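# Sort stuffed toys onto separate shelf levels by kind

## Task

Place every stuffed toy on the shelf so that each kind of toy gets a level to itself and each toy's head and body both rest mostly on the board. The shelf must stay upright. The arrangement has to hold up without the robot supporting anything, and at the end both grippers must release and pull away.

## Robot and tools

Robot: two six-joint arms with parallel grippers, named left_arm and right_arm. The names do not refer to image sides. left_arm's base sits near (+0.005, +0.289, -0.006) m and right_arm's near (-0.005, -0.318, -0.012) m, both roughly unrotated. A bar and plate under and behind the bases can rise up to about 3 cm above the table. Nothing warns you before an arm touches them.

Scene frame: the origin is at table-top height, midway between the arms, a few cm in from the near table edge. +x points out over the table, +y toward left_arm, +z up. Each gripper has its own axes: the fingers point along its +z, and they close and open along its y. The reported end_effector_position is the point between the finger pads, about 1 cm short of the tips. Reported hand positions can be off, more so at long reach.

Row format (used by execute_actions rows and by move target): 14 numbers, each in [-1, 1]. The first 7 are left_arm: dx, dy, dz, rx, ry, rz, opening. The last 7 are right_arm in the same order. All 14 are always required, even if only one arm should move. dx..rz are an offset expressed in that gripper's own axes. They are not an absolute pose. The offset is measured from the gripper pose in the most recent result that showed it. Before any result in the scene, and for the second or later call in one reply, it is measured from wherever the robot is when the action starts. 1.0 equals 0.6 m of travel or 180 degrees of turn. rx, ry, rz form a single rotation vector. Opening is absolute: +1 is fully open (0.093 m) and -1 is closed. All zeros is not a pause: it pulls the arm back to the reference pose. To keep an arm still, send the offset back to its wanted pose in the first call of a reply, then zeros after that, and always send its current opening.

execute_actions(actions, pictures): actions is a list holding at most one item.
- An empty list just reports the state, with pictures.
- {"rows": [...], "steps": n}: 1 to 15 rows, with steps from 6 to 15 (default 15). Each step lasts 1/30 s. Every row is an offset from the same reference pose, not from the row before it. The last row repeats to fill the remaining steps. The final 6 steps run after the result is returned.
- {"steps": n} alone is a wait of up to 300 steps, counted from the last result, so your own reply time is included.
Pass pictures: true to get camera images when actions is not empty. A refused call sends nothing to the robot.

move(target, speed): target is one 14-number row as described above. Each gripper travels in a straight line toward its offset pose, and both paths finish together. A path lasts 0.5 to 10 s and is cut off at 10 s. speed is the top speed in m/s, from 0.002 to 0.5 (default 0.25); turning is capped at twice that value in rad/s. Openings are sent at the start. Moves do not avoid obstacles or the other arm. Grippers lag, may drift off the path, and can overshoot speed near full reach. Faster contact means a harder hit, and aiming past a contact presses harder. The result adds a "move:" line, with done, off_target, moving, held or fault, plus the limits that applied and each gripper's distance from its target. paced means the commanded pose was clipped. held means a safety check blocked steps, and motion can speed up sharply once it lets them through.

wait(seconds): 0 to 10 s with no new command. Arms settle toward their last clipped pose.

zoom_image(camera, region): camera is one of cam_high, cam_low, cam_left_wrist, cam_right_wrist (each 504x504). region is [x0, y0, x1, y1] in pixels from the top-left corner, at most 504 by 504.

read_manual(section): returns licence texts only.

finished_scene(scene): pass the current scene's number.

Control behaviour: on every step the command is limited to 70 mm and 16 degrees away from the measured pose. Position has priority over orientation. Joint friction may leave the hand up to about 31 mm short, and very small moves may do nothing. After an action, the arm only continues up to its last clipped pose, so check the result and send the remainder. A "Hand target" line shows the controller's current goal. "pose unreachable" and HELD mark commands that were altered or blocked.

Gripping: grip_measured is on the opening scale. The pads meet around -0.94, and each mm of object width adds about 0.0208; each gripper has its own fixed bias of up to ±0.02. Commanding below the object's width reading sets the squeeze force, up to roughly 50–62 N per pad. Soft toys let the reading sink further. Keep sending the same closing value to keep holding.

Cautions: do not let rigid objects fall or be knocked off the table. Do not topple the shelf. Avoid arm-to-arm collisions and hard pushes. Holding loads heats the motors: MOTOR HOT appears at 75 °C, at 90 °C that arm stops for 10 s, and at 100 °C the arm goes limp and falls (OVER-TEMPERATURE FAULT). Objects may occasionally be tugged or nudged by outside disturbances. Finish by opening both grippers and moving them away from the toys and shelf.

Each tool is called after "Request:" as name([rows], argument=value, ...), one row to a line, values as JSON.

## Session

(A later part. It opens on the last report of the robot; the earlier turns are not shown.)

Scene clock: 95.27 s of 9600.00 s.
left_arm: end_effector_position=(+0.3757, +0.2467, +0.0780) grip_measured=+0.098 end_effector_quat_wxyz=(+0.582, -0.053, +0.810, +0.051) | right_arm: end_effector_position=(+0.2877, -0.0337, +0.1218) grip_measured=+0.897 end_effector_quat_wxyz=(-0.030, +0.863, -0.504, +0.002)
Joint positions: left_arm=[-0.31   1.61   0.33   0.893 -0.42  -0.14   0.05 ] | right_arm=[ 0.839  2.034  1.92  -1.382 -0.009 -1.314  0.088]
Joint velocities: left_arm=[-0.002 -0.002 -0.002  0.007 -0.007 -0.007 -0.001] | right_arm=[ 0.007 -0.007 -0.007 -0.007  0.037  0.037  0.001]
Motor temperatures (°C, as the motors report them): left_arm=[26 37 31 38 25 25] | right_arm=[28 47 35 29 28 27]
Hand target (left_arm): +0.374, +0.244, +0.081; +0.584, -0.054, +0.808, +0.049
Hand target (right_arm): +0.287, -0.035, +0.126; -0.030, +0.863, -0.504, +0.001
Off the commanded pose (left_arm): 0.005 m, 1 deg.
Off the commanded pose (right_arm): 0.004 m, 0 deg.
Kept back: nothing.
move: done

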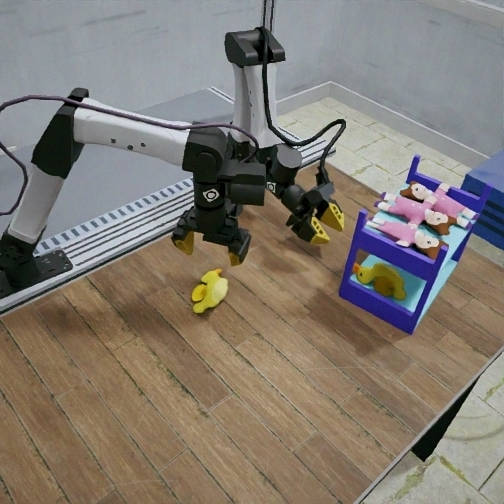

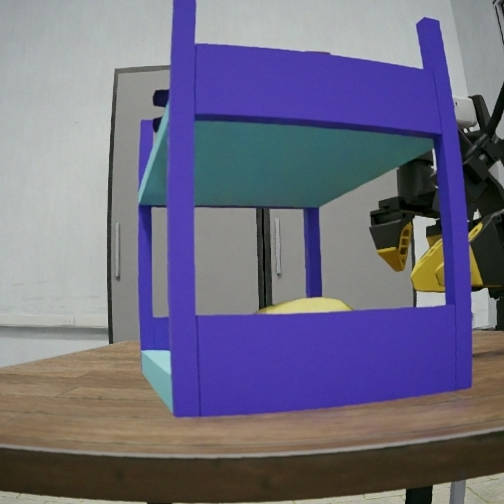

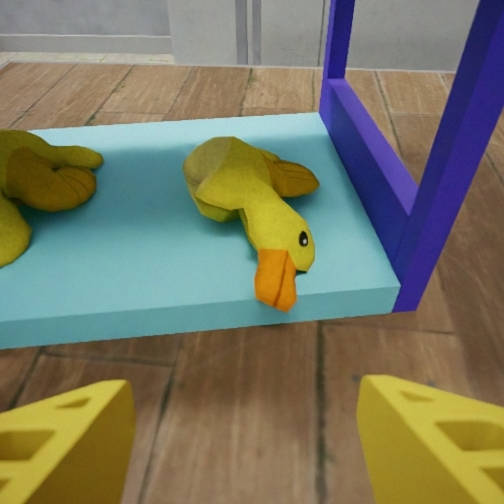

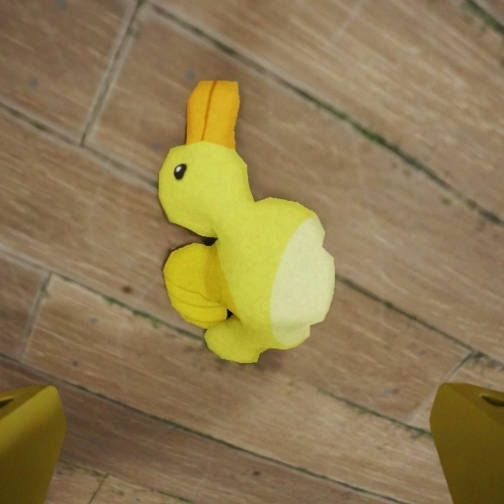

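Request:
move(target=[-0.022,0.068,0.225,0,-0.05,0,-1,0.287,0.238,0,0,0,0.25,0.9], speed=0.2)

Request:
move(target=[-0.015,-0.075,0.01,0,0,0,-1,0,0,0,0,0,0,0.9], speed=0.08)

Request:
move(target=[-0.03,0.03,-0.22,0,0.05,0,-1,0,0,0,0,0,0,0.9], speed=0.2)

Scene clock: 97.93 s of 9600.00 s.
left_arm: end_effector_position=(+0.4954, +0.3017, +0.0406) grip_measured=-0.998 end_effector_quat_wxyz=(+0.630, -0.051, +0.773, +0.053) | right_arm: end_effector_position=(+0.2561, -0.2515, +0.1135) grip_measured=+0.898 end_effector_quat_wxyz=(+0.030, -0.609, +0.793, +0.000)
Joint positions: left_arm=[-0.05   2.201  0.721  1.246 -0.182 -0.023  0.   ] | right_arm=[ 0.3    1.489  1.226 -1.239 -0.029 -1.079  0.088]
Joint velocities: left_arm=[-0.012 -0.007 -0.002 -0.022  0.037 -0.007  0.   ] | right_arm=[-0.007 -0.007 -0.007 -0.066 -0.022 -0.037 -0.   ]
Motor temperatures (°C, as the motors report them): left_arm=[26 37 31 39 25 25] | right_arm=[28 47 35 29 28 27]
Hand target (left_arm): +0.502, +0.305, +0.048; +0.643, -0.051, +0.763, +0.053
Hand target (right_arm): +0.251, -0.253, +0.111; +0.029, -0.604, +0.796, +0.005
Off the commanded pose (left_arm): 0.011 m, 2 deg.
Off the commanded pose (right_arm): 0.009 m, 1 deg.
Kept back: nothing.
move: off_target (left_arm)

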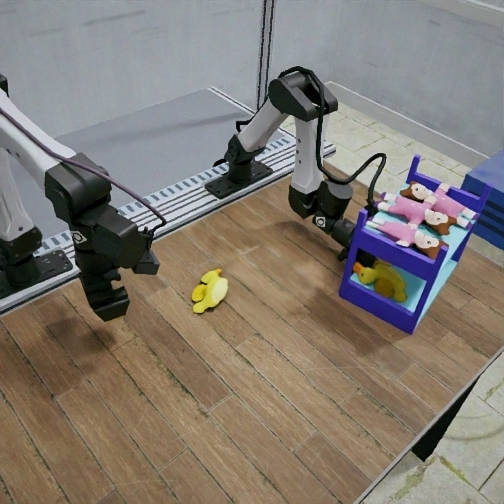

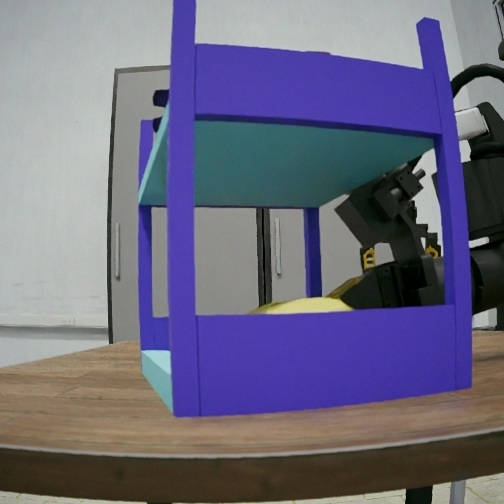

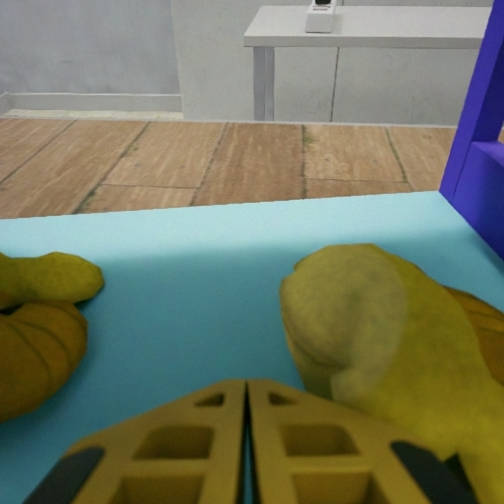

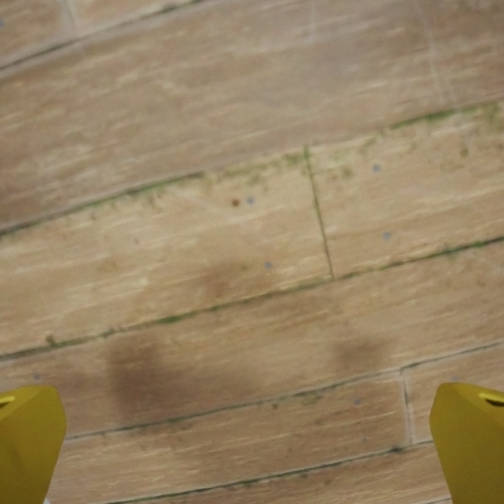

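Scene clock: 98.90 s of 9600.00 s.
left_arm: end_effector_position=(+0.5031, +0.2633, +0.0407) grip_measured=-0.998 end_effector_quat_wxyz=(+0.623, -0.049, +0.779, +0.058) | right_arm: end_effector_position=(+0.2561, -0.2515, +0.1135) grip_measured=+0.898 end_effector_quat_wxyz=(+0.030, -0.609, +0.793, +0.000)
Joint positions: left_arm=[-0.164  2.201  0.774  1.167 -0.297 -0.045  0.   ] | right_arm=[ 0.3    1.489  1.226 -1.239 -0.029 -1.079  0.088]
Joint velocities: left_arm=[-0.012  0.012  0.007 -0.037 -0.037  0.051  0.   ] | right_arm=[ 0.002  0.002 -0.017  0.022 -0.051 -0.007 -0.001]
Motor temperatures (°C, as the motors report them): left_arm=[26 37 31 39 25 25] | right_arm=[28 46 35 29 28 27]
Hand target (left_arm): +0.509, +0.258, +0.048; +0.630, -0.051, +0.773, +0.054
Hand target (right_arm): +0.256, -0.251, +0.114; +0.030, -0.609, +0.793, +0.000
Off the commanded pose (left_arm): 0.011 m, 1 deg.
Off the commanded pose (right_arm): 0.000 m, 0 deg.
Kept back: nothing.
move: off_target (left_arm)

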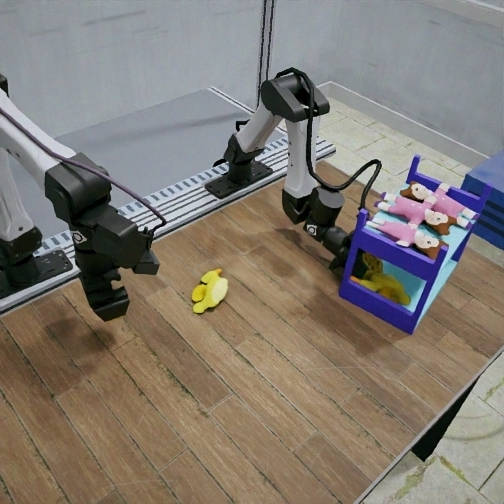

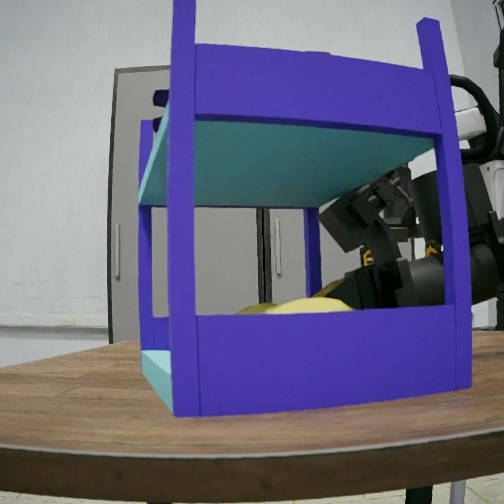

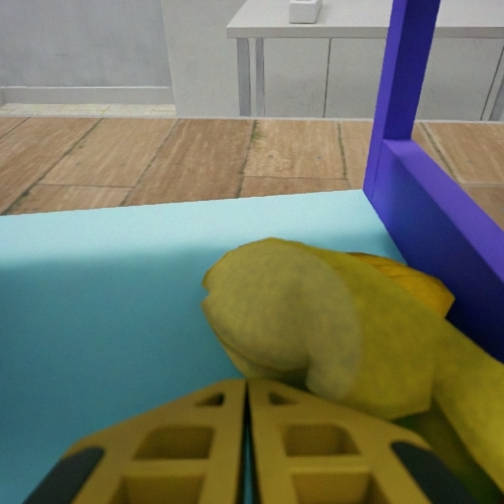

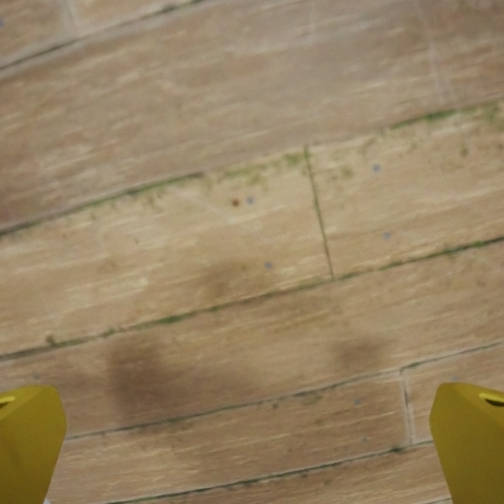

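Scene clock: 100.37 s of 9600.00 s.
left_arm: end_effector_position=(+0.3780, +0.2661, +0.0860) grip_measured=-0.998 end_effector_quat_wxyz=(+0.560, -0.053, +0.825, +0.056) | right_arm: end_effector_position=(+0.2561, -0.2515, +0.1135) grip_measured=+0.898 end_effector_quat_wxyz=(+0.030, -0.609, +0.793, +0.000)
Joint positions: left_arm=[-0.226  1.512  0.368  0.711 -0.345 -0.116  0.   ] | right_arm=[ 0.3    1.489  1.226 -1.239 -0.029 -1.079  0.088]
Joint velocities: left_arm=[ 0.012 -0.017 -0.017 -0.066  0.007  0.007  0.   ] | right_arm=[-0.002  0.002  0.002 -0.007 -0.081 -0.051 -0.001]
Motor temperatures (°C, as the motors report them): left_arm=[26 37 31 39 25 25] | right_arm=[28 46 35 29 28 27]
Hand target (left_arm): +0.376, +0.263, +0.088; +0.561, -0.052, +0.825, +0.055
Hand target (right_arm): +0.256, -0.251, +0.114; +0.030, -0.609, +0.793, +0.000
Off the commanded pose (left_arm): 0.005 m, 0 deg.
Off the commanded pose (right_arm): 0.000 m, 0 deg.
Kept back: nothing.
move: done

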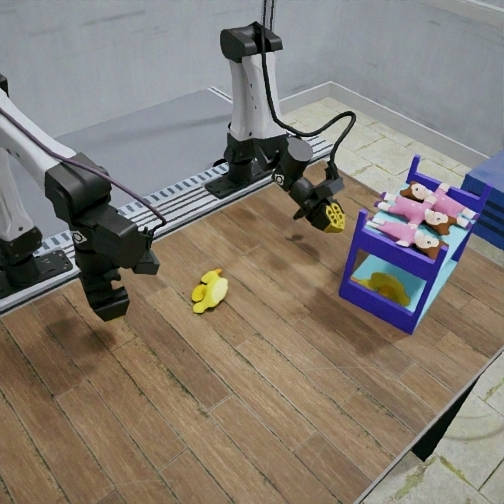

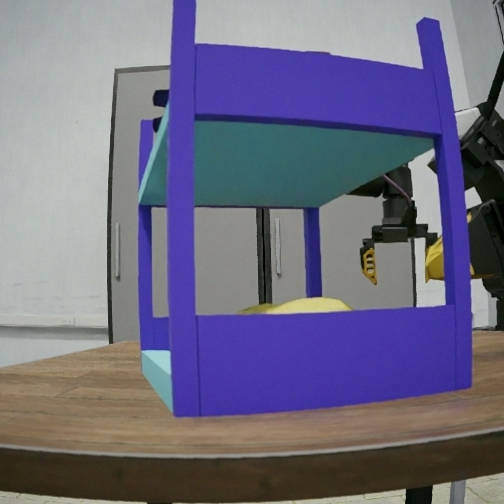

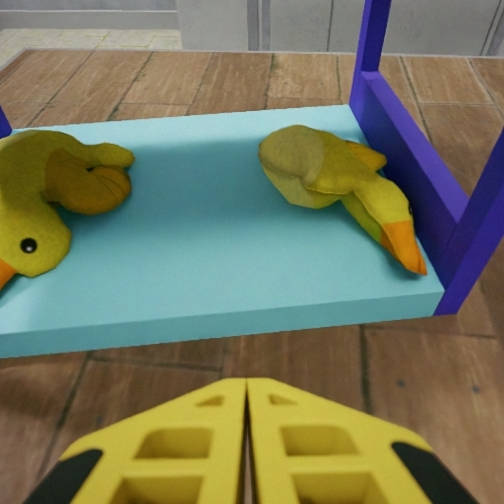

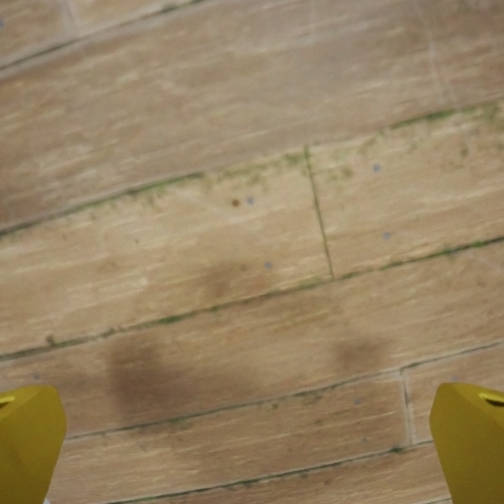

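Request:
move(target=[0.14,-0.332,-0.303,0.248,0.039,0.108,0.6,0,0,0,0,0,0,0.9], speed=0.3)

Scene clock: 102.47 s of 9600.00 s.
left_arm: end_effector_position=(+0.2091, +0.0476, +0.0667) grip_measured=+0.598 end_effector_quat_wxyz=(+0.477, +0.296, +0.812, -0.161) | right_arm: end_effector_position=(+0.2561, -0.2515, +0.1135) grip_measured=+0.898 end_effector_quat_wxyz=(+0.030, -0.609, +0.793, +0.000)
Joint positions: left_arm=[-1.022  1.2    0.239  0.402 -0.274 -0.167  0.074] | right_arm=[ 0.3    1.489  1.226 -1.239 -0.029 -1.079  0.088]
Joint velocities: left_arm=[ 0.002 -0.017 -0.017  0.037  0.051 -0.007 -0.002] | right_arm=[ 0.002 -0.007 -0.002  0.007  0.066 -0.051 -0.001]
Motor temperatures (°C, as the motors report them): left_arm=[26 37 31 38 25 25] | right_arm=[28 45 35 28 28 27]
Hand target (left_arm): +0.208, +0.041, +0.069; +0.475, +0.299, +0.811, -0.168
Hand target (right_arm): +0.256, -0.251, +0.114; +0.030, -0.609, +0.793, +0.000
Off the commanded pose (left_arm): 0.008 m, 1 deg.
Off the commanded pose (right_arm): 0.000 m, 0 deg.
Kept back: nothing.
move: done

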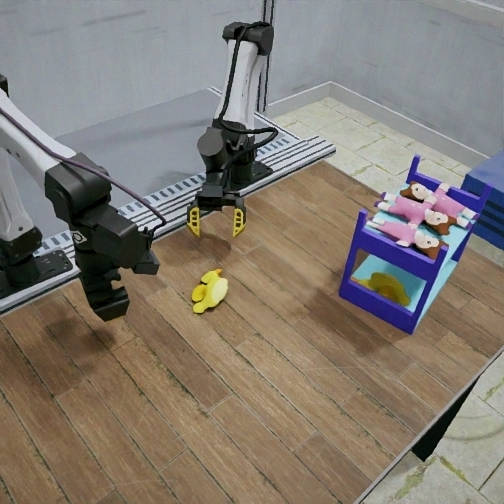

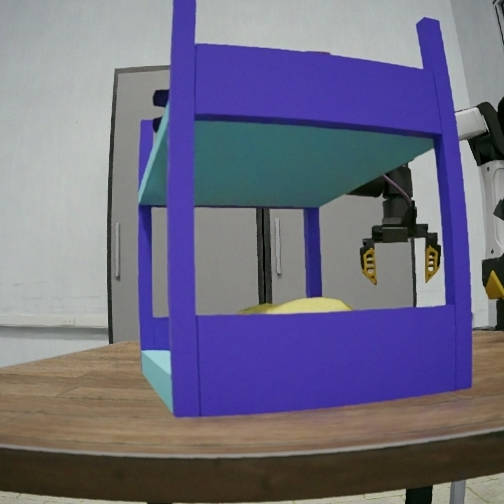

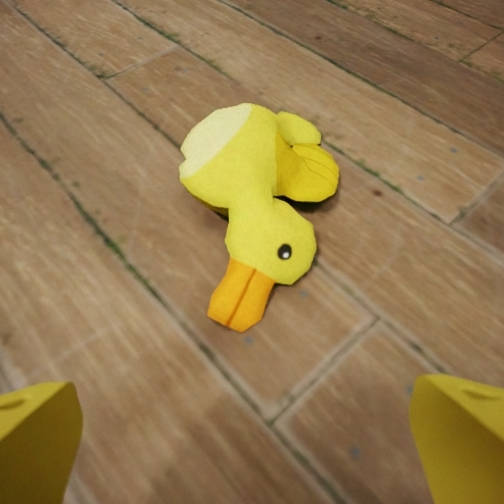

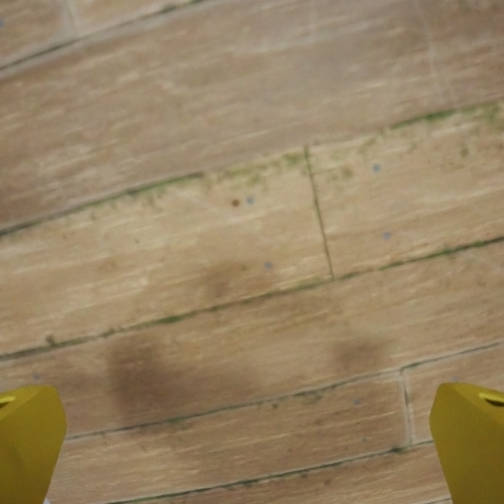

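Request:
move(target=[-0.022,-0.018,0.192,0,0,0,0.6,0,0,0,0,0,0,0.9], speed=0.15)

Request:
move(target=[0,0,0,0,0,0,-0.5,0,0,0,0,0,0,0.9])

Request:
move(target=[-0.1,0,-0.09,0,-0.08,0,-0.5,0,0,0,0,0,0,0.9], speed=0.2)

Scene clock: 103.87 s of 9600.00 s.
left_arm: end_effector_position=(+0.2757, -0.0250, +0.0140) grip_measured=+0.598 end_effector_quat_wxyz=(+0.464, +0.302, +0.818, -0.154) | right_arm: end_effector_position=(+0.2561, -0.2515, +0.1135) grip_measured=+0.898 end_effector_quat_wxyz=(+0.030, -0.609, +0.793, +0.000)
Joint positions: left_arm=[-0.96   1.857  0.541  0.73  -0.218 -0.133  0.074] | right_arm=[ 0.3    1.489  1.226 -1.239 -0.029 -1.079  0.088]
Joint velocities: left_arm=[ 0.007 -0.007 -0.007  0.007  0.022  0.037 -0.001] | right_arm=[-0.007 -0.012  0.002  0.037 -0.066 -0.022  0.001]
Motor temperatures (°C, as the motors report them): left_arm=[26 37 31 38 25 25] | right_arm=[28 45 35 28 28 27]
Hand target (left_arm): +0.284, -0.029, +0.021; +0.477, +0.296, +0.812, -0.162
Hand target (right_arm): +0.256, -0.251, +0.114; +0.030, -0.609, +0.793, +0.000
Off the commanded pose (left_arm): 0.012 m, 2 deg.
Off the commanded pose (right_arm): 0.000 m, 0 deg.
Kept back: nothing.
move: off_target (left_arm)

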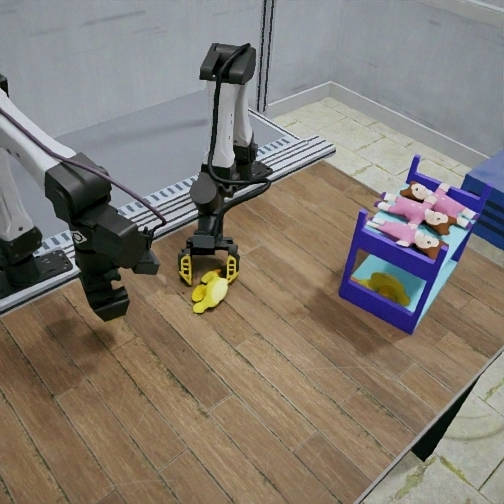

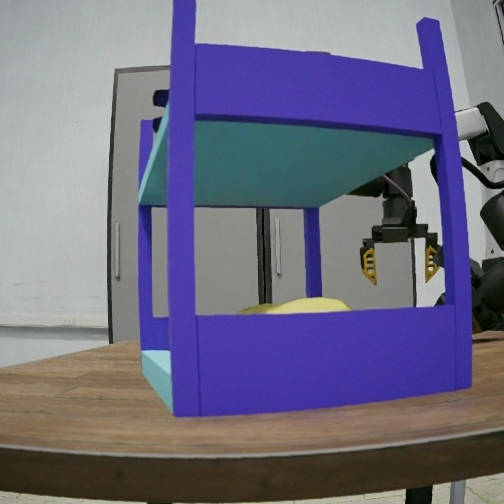

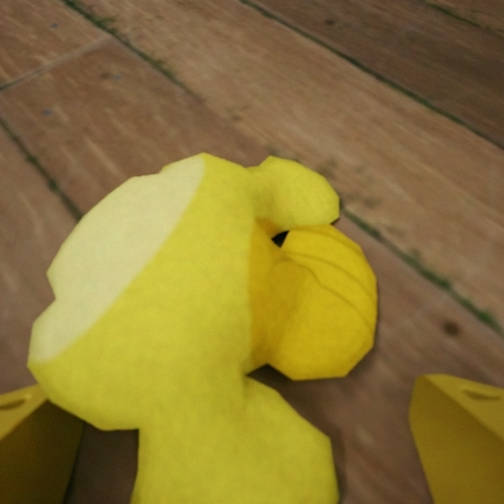

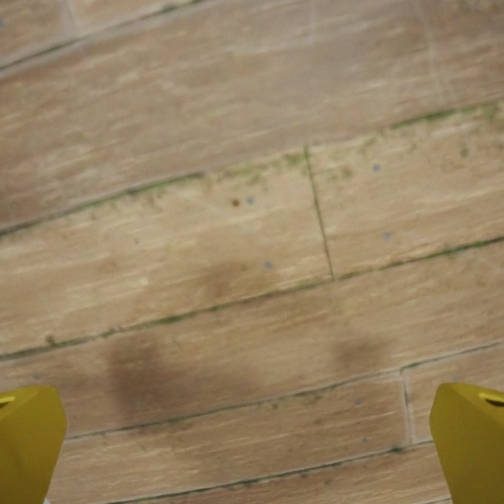

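Scene clock: 104.37 s of 9600.00 s.
left_arm: end_effector_position=(+0.2757, -0.0250, +0.0140) grip_measured=-0.497 end_effector_quat_wxyz=(+0.464, +0.302, +0.818, -0.155) | right_arm: end_effector_position=(+0.2561, -0.2515, +0.1135) grip_measured=+0.898 end_effector_quat_wxyz=(+0.030, -0.609, +0.793, +0.000)
Joint positions: left_arm=[-0.96   1.857  0.541  0.73  -0.217 -0.133  0.021] | right_arm=[ 0.3    1.489  1.226 -1.239 -0.029 -1.079  0.088]
Joint velocities: left_arm=[-0.012 -0.007 -0.002  0.022 -0.007  0.037 -0.001] | right_arm=[-0.007 -0.027  0.002 -0.066  0.007 -0.037  0.   ]
Motor temperatures (°C, as the motors report them): left_arm=[26 37 31 38 25 25] | right_arm=[28 45 35 28 28 27]
Hand target (left_arm): +0.276, -0.025, +0.014; +0.464, +0.302, +0.818, -0.154
Hand target (right_arm): +0.256, -0.251, +0.114; +0.030, -0.609, +0.793, +0.000
Off the commanded pose (left_arm): 0.000 m, 0 deg.
Off the commanded pose (right_arm): 0.000 m, 0 deg.
Kept back: nothing.
move: done

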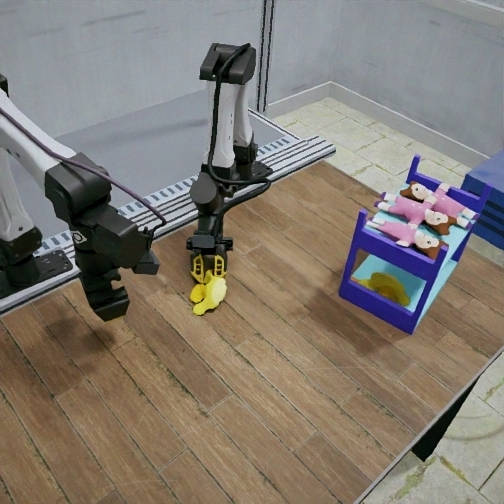

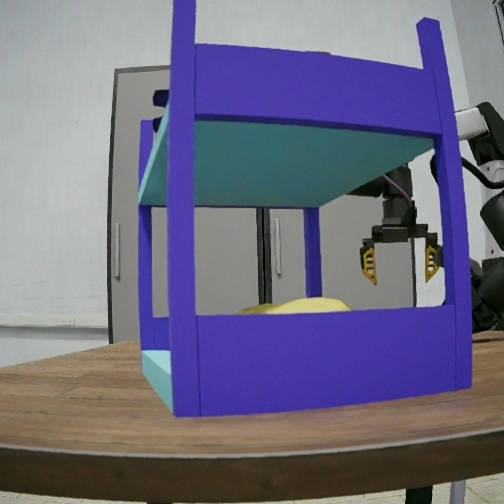

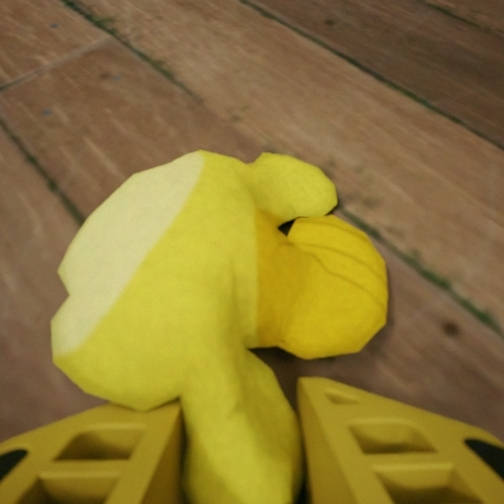

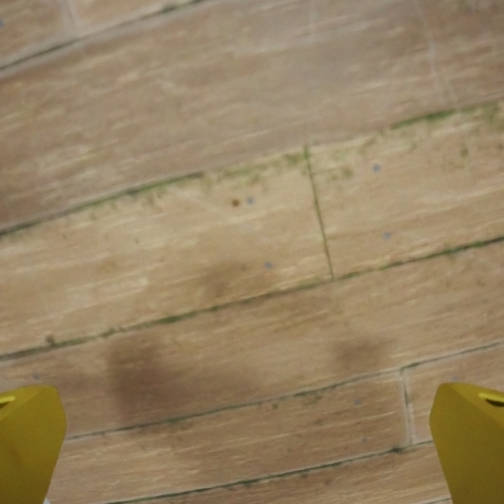

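Scene clock: 105.43 s of 9600.00 s.
left_arm: end_effector_position=(+0.2657, -0.0154, +0.0832) grip_measured=-0.497 end_effector_quat_wxyz=(+0.547, +0.282, +0.766, -0.186) | right_arm: end_effector_position=(+0.2561, -0.2515, +0.1135) grip_measured=+0.898 end_effector_quat_wxyz=(+0.030, -0.609, +0.793, +0.000)
Joint positions: left_arm=[-0.98   1.635  0.424  0.839 -0.261 -0.095  0.021] | right_arm=[ 0.3    1.489  1.226 -1.239 -0.029 -1.079  0.088]
Joint velocities: left_arm=[-0.017 -0.007 -0.002  0.066  0.051 -0.022  0.001] | right_arm=[-0.007  0.032 -0.007 -0.037 -0.037 -0.037  0.   ]
Motor temperatures (°C, as the motors report them): left_arm=[26 37 31 39 25 25] | right_arm=[28 44 35 28 28 27]
Hand target (left_arm): +0.263, -0.016, +0.093; +0.562, +0.279, +0.755, -0.192
Hand target (right_arm): +0.256, -0.251, +0.114; +0.030, -0.609, +0.793, +0.000
Off the commanded pose (left_arm): 0.011 m, 2 deg.
Off the commanded pose (right_arm): 0.000 m, 0 deg.
Kept back: nothing.
move: off_target (left_arm)

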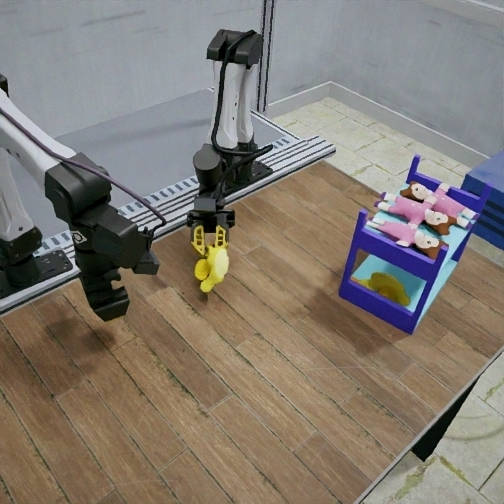

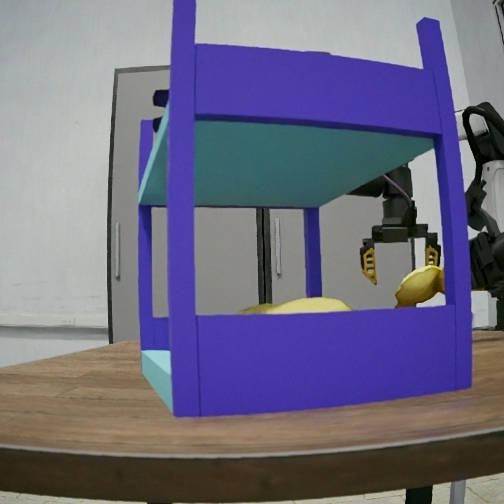

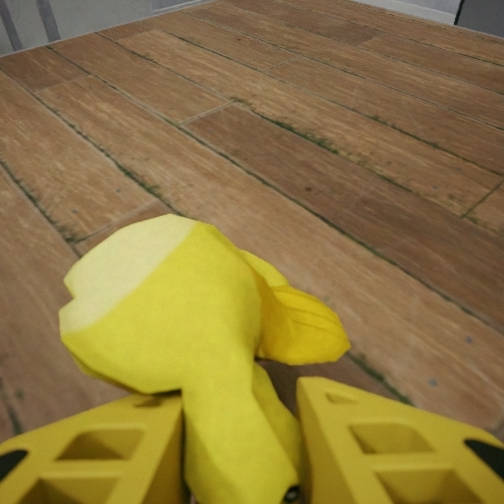

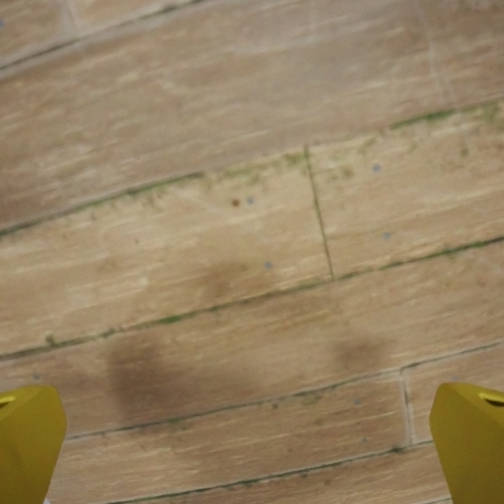

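Request:
move(target=[0.032,0.5,-0.192,-0.234,-0.021,-0.08,-0.5,0,0,0,0,0,0,0.9], speed=0.25)

Scene clock: 107.67 s of 9600.00 s.
left_arm: end_effector_position=(+0.3614, +0.2881, +0.0950) grip_measured=-0.497 end_effector_quat_wxyz=(+0.589, -0.037, +0.807, +0.025) | right_arm: end_effector_position=(+0.2561, -0.2515, +0.1135) grip_measured=+0.898 end_effector_quat_wxyz=(+0.030, -0.609, +0.793, +0.000)
Joint positions: left_arm=[-0.087  1.423  0.251  0.828 -0.153 -0.058  0.021] | right_arm=[ 0.3    1.489  1.226 -1.239 -0.029 -1.079  0.088]
Joint velocities: left_arm=[ 0.002 -0.002 -0.007 -0.051  0.066  0.022  0.   ] | right_arm=[-0.002  0.017  0.007 -0.037  0.022  0.037  0.   ]
Motor temperatures (°C, as the motors report them): left_arm=[26 37 31 39 25 25] | right_arm=[28 44 35 28 28 27]
Hand target (left_arm): +0.370, +0.290, +0.107; +0.605, -0.037, +0.795, +0.024
Hand target (right_arm): +0.256, -0.251, +0.114; +0.030, -0.609, +0.793, +0.000
Off the commanded pose (left_arm): 0.017 m, 3 deg.
Off the commanded pose (right_arm): 0.000 m, 0 deg.
Kept back: nothing.
move: off_target (left_arm)

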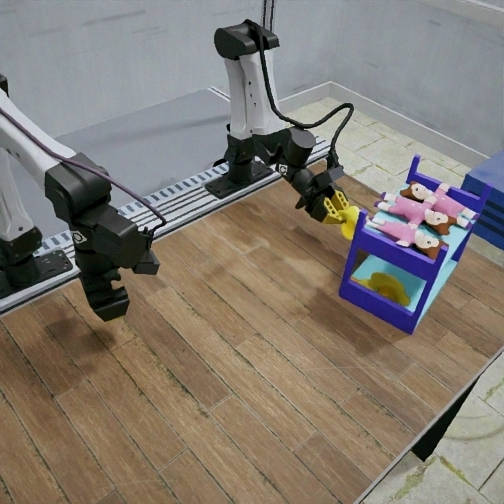

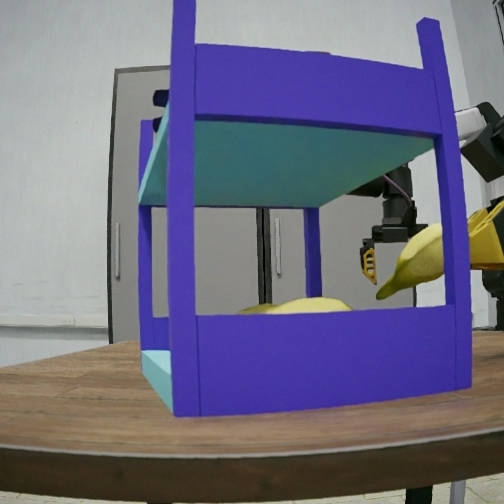

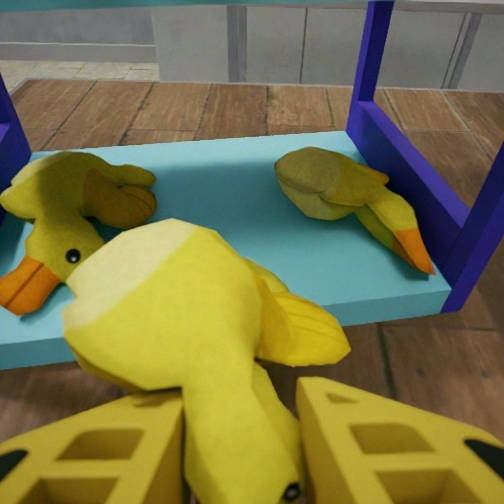

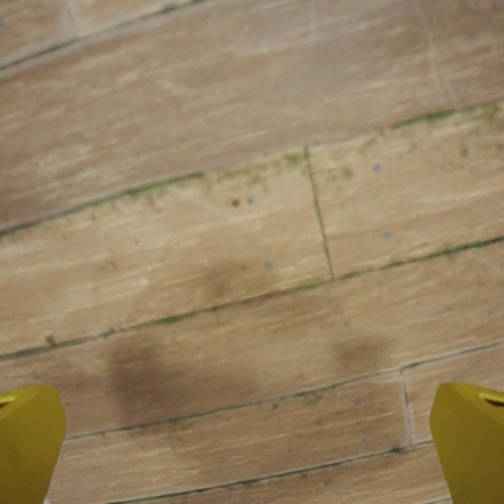

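Request:
move(target=[-0.02,0.01,0.218,0,-0.075,0,-0.5,0,0,0,0,0,0,0.9], speed=0.12)

Request:
move(target=[0,0,0,0,0,0,0.1,0,0,0,0,0,0,0.9])

Request:
move(target=[-0.02,0,-0.22,0,0.06,0,0.1,0,0,0,0,0,0,0.9], speed=0.2)

Scene clock: 109.60 s of 9600.00 s.
left_arm: end_effector_position=(+0.4826, +0.2993, +0.0530) grip_measured=-0.497 end_effector_quat_wxyz=(+0.659, -0.036, +0.750, +0.027) | right_arm: end_effector_position=(+0.2561, -0.2515, +0.1135) grip_measured=+0.898 end_effector_quat_wxyz=(+0.030, -0.609, +0.793, +0.000)
Joint positions: left_arm=[-0.027  2.197  0.648  1.39  -0.101 -0.023  0.021] | right_arm=[ 0.3    1.489  1.226 -1.239 -0.029 -1.079  0.088]
Joint velocities: left_arm=[-0.007 -0.027 -0.012 -0.037  0.066 -0.051  0.   ] | right_arm=[-0.012 -0.002 -0.002 -0.051 -0.007  0.007  0.   ]
Motor temperatures (°C, as the motors report them): left_arm=[26 37 31 39 25 25] | right_arm=[28 43 35 28 28 27]
Hand target (left_arm): +0.489, +0.304, +0.066; +0.679, -0.036, +0.733, +0.028
Hand target (right_arm): +0.256, -0.251, +0.114; +0.030, -0.609, +0.793, +0.000
Off the commanded pose (left_arm): 0.016 m, 3 deg.
Off the commanded pose (right_arm): 0.000 m, 0 deg.
Kept back: nothing.
move: off_target (left_arm)

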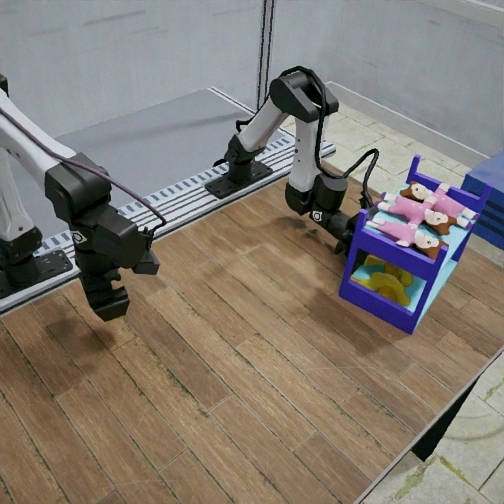

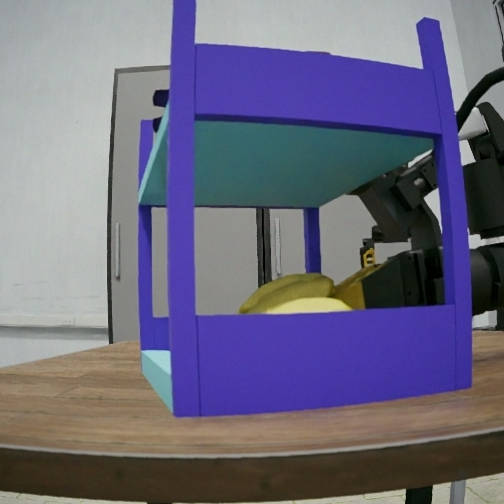

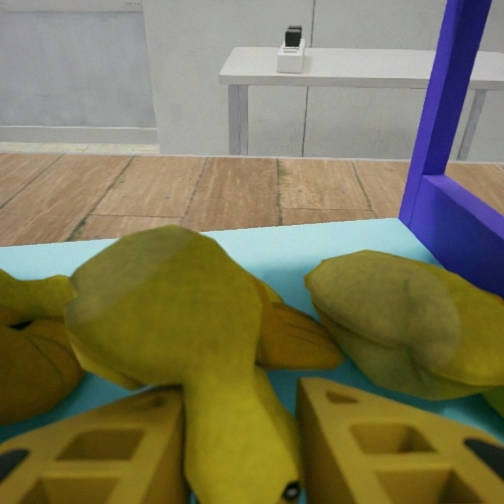

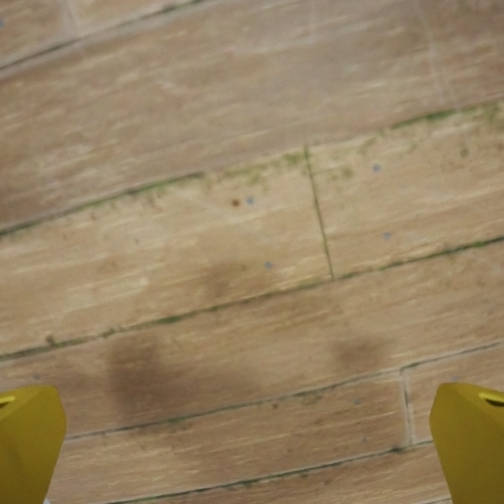

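Scene clock: 110.10 s of 9600.00 s.
left_arm: end_effector_position=(+0.4825, +0.2993, +0.0528) grip_measured=+0.098 end_effector_quat_wxyz=(+0.659, -0.036, +0.751, +0.027) | right_arm: end_effector_position=(+0.2561, -0.2515, +0.1135) grip_measured=+0.898 end_effector_quat_wxyz=(+0.030, -0.609, +0.793, +0.000)
Joint positions: left_arm=[-0.027  2.197  0.648  1.389 -0.101 -0.023  0.05 ] | right_arm=[ 0.3    1.489  1.226 -1.239 -0.029 -1.079  0.088]
Joint velocities: left_arm=[ 0.002  0.022  0.007  0.051  0.066 -0.051 -0.001] | right_arm=[-0.012  0.002 -0.002  0.007  0.007 -0.037  0.   ]
Motor temperatures (°C, as the motors report them): left_arm=[26 37 31 39 25 25] | right_arm=[28 43 35 28 28 27]
Hand target (left_arm): +0.483, +0.299, +0.053; +0.659, -0.036, +0.751, +0.027
Hand target (right_arm): +0.256, -0.251, +0.114; +0.030, -0.609, +0.793, +0.000
Off the commanded pose (left_arm): 0.000 m, 0 deg.
Off the commanded pose (right_arm): 0.000 m, 0 deg.
Kept back: nothing.
move: done

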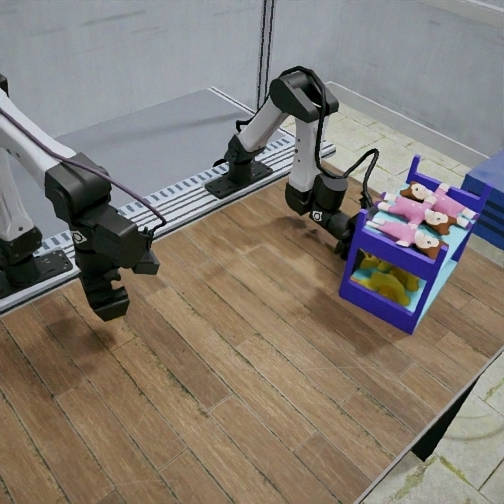

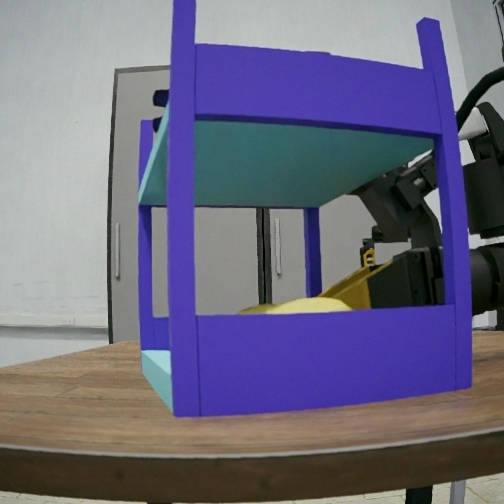

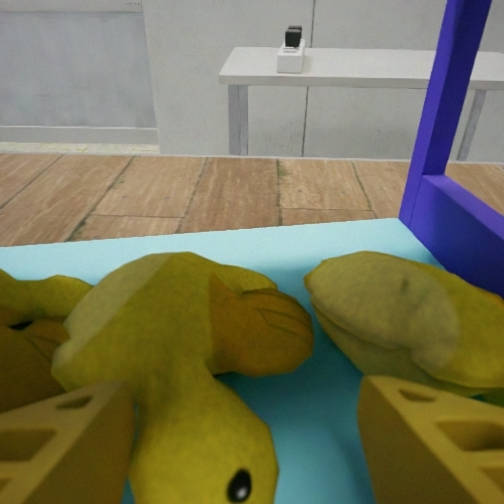

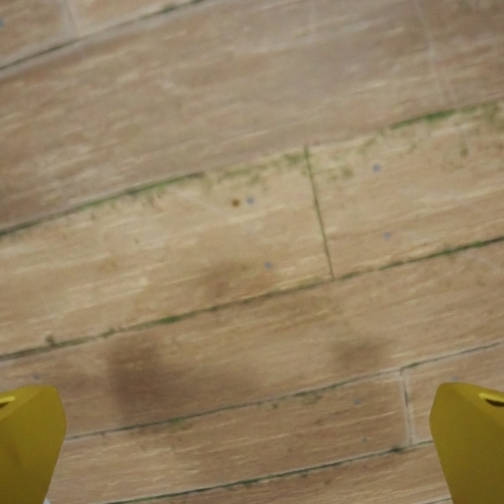

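Scene clock: 111.60 s of 9600.00 s.
left_arm: end_effector_position=(+0.3528, +0.2927, +0.0785) grip_measured=+0.098 end_effector_quat_wxyz=(+0.583, -0.037, +0.811, +0.026) | right_arm: end_effector_position=(+0.2561, -0.2515, +0.1135) grip_measured=+0.898 end_effector_quat_wxyz=(+0.030, -0.609, +0.793, +0.000)
Joint positions: left_arm=[-0.067  1.478  0.199  0.922 -0.135 -0.05   0.05 ] | right_arm=[ 0.3    1.489  1.226 -1.239 -0.029 -1.079  0.088]
Joint velocities: left_arm=[ 0.002  0.007  0.007  0.022 -0.022 -0.051 -0.001] | right_arm=[-0.002  0.012  0.002 -0.007 -0.051 -0.007 -0.001]
Motor temperatures (°C, as the motors report them): left_arm=[26 37 31 39 25 25] | right_arm=[28 43 35 28 28 27]
Hand target (left_arm): +0.353, +0.290, +0.082; +0.586, -0.037, +0.809, +0.024
Hand target (right_arm): +0.256, -0.251, +0.114; +0.030, -0.609, +0.793, +0.000
Off the commanded pose (left_arm): 0.006 m, 1 deg.
Off the commanded pose (right_arm): 0.000 m, 0 deg.
Kept back: nothing.
move: done

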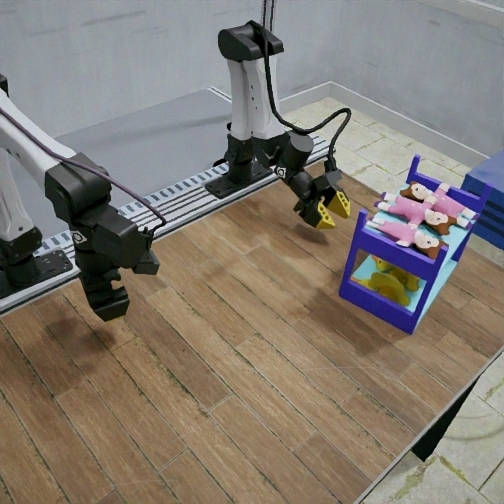

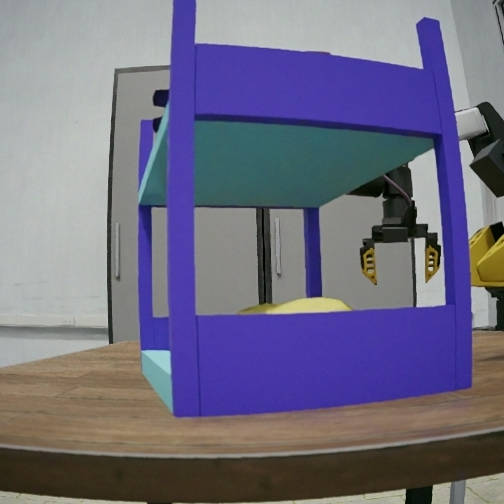

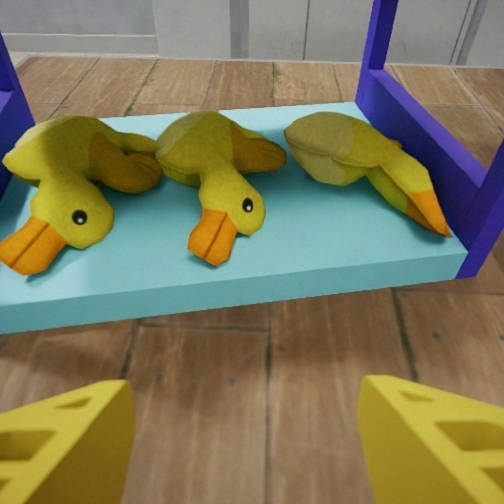

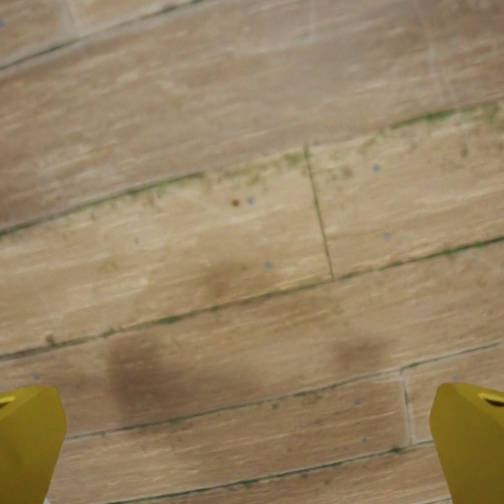

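Request:
finished_scene(scene=2)

The scene is finished: the task was done.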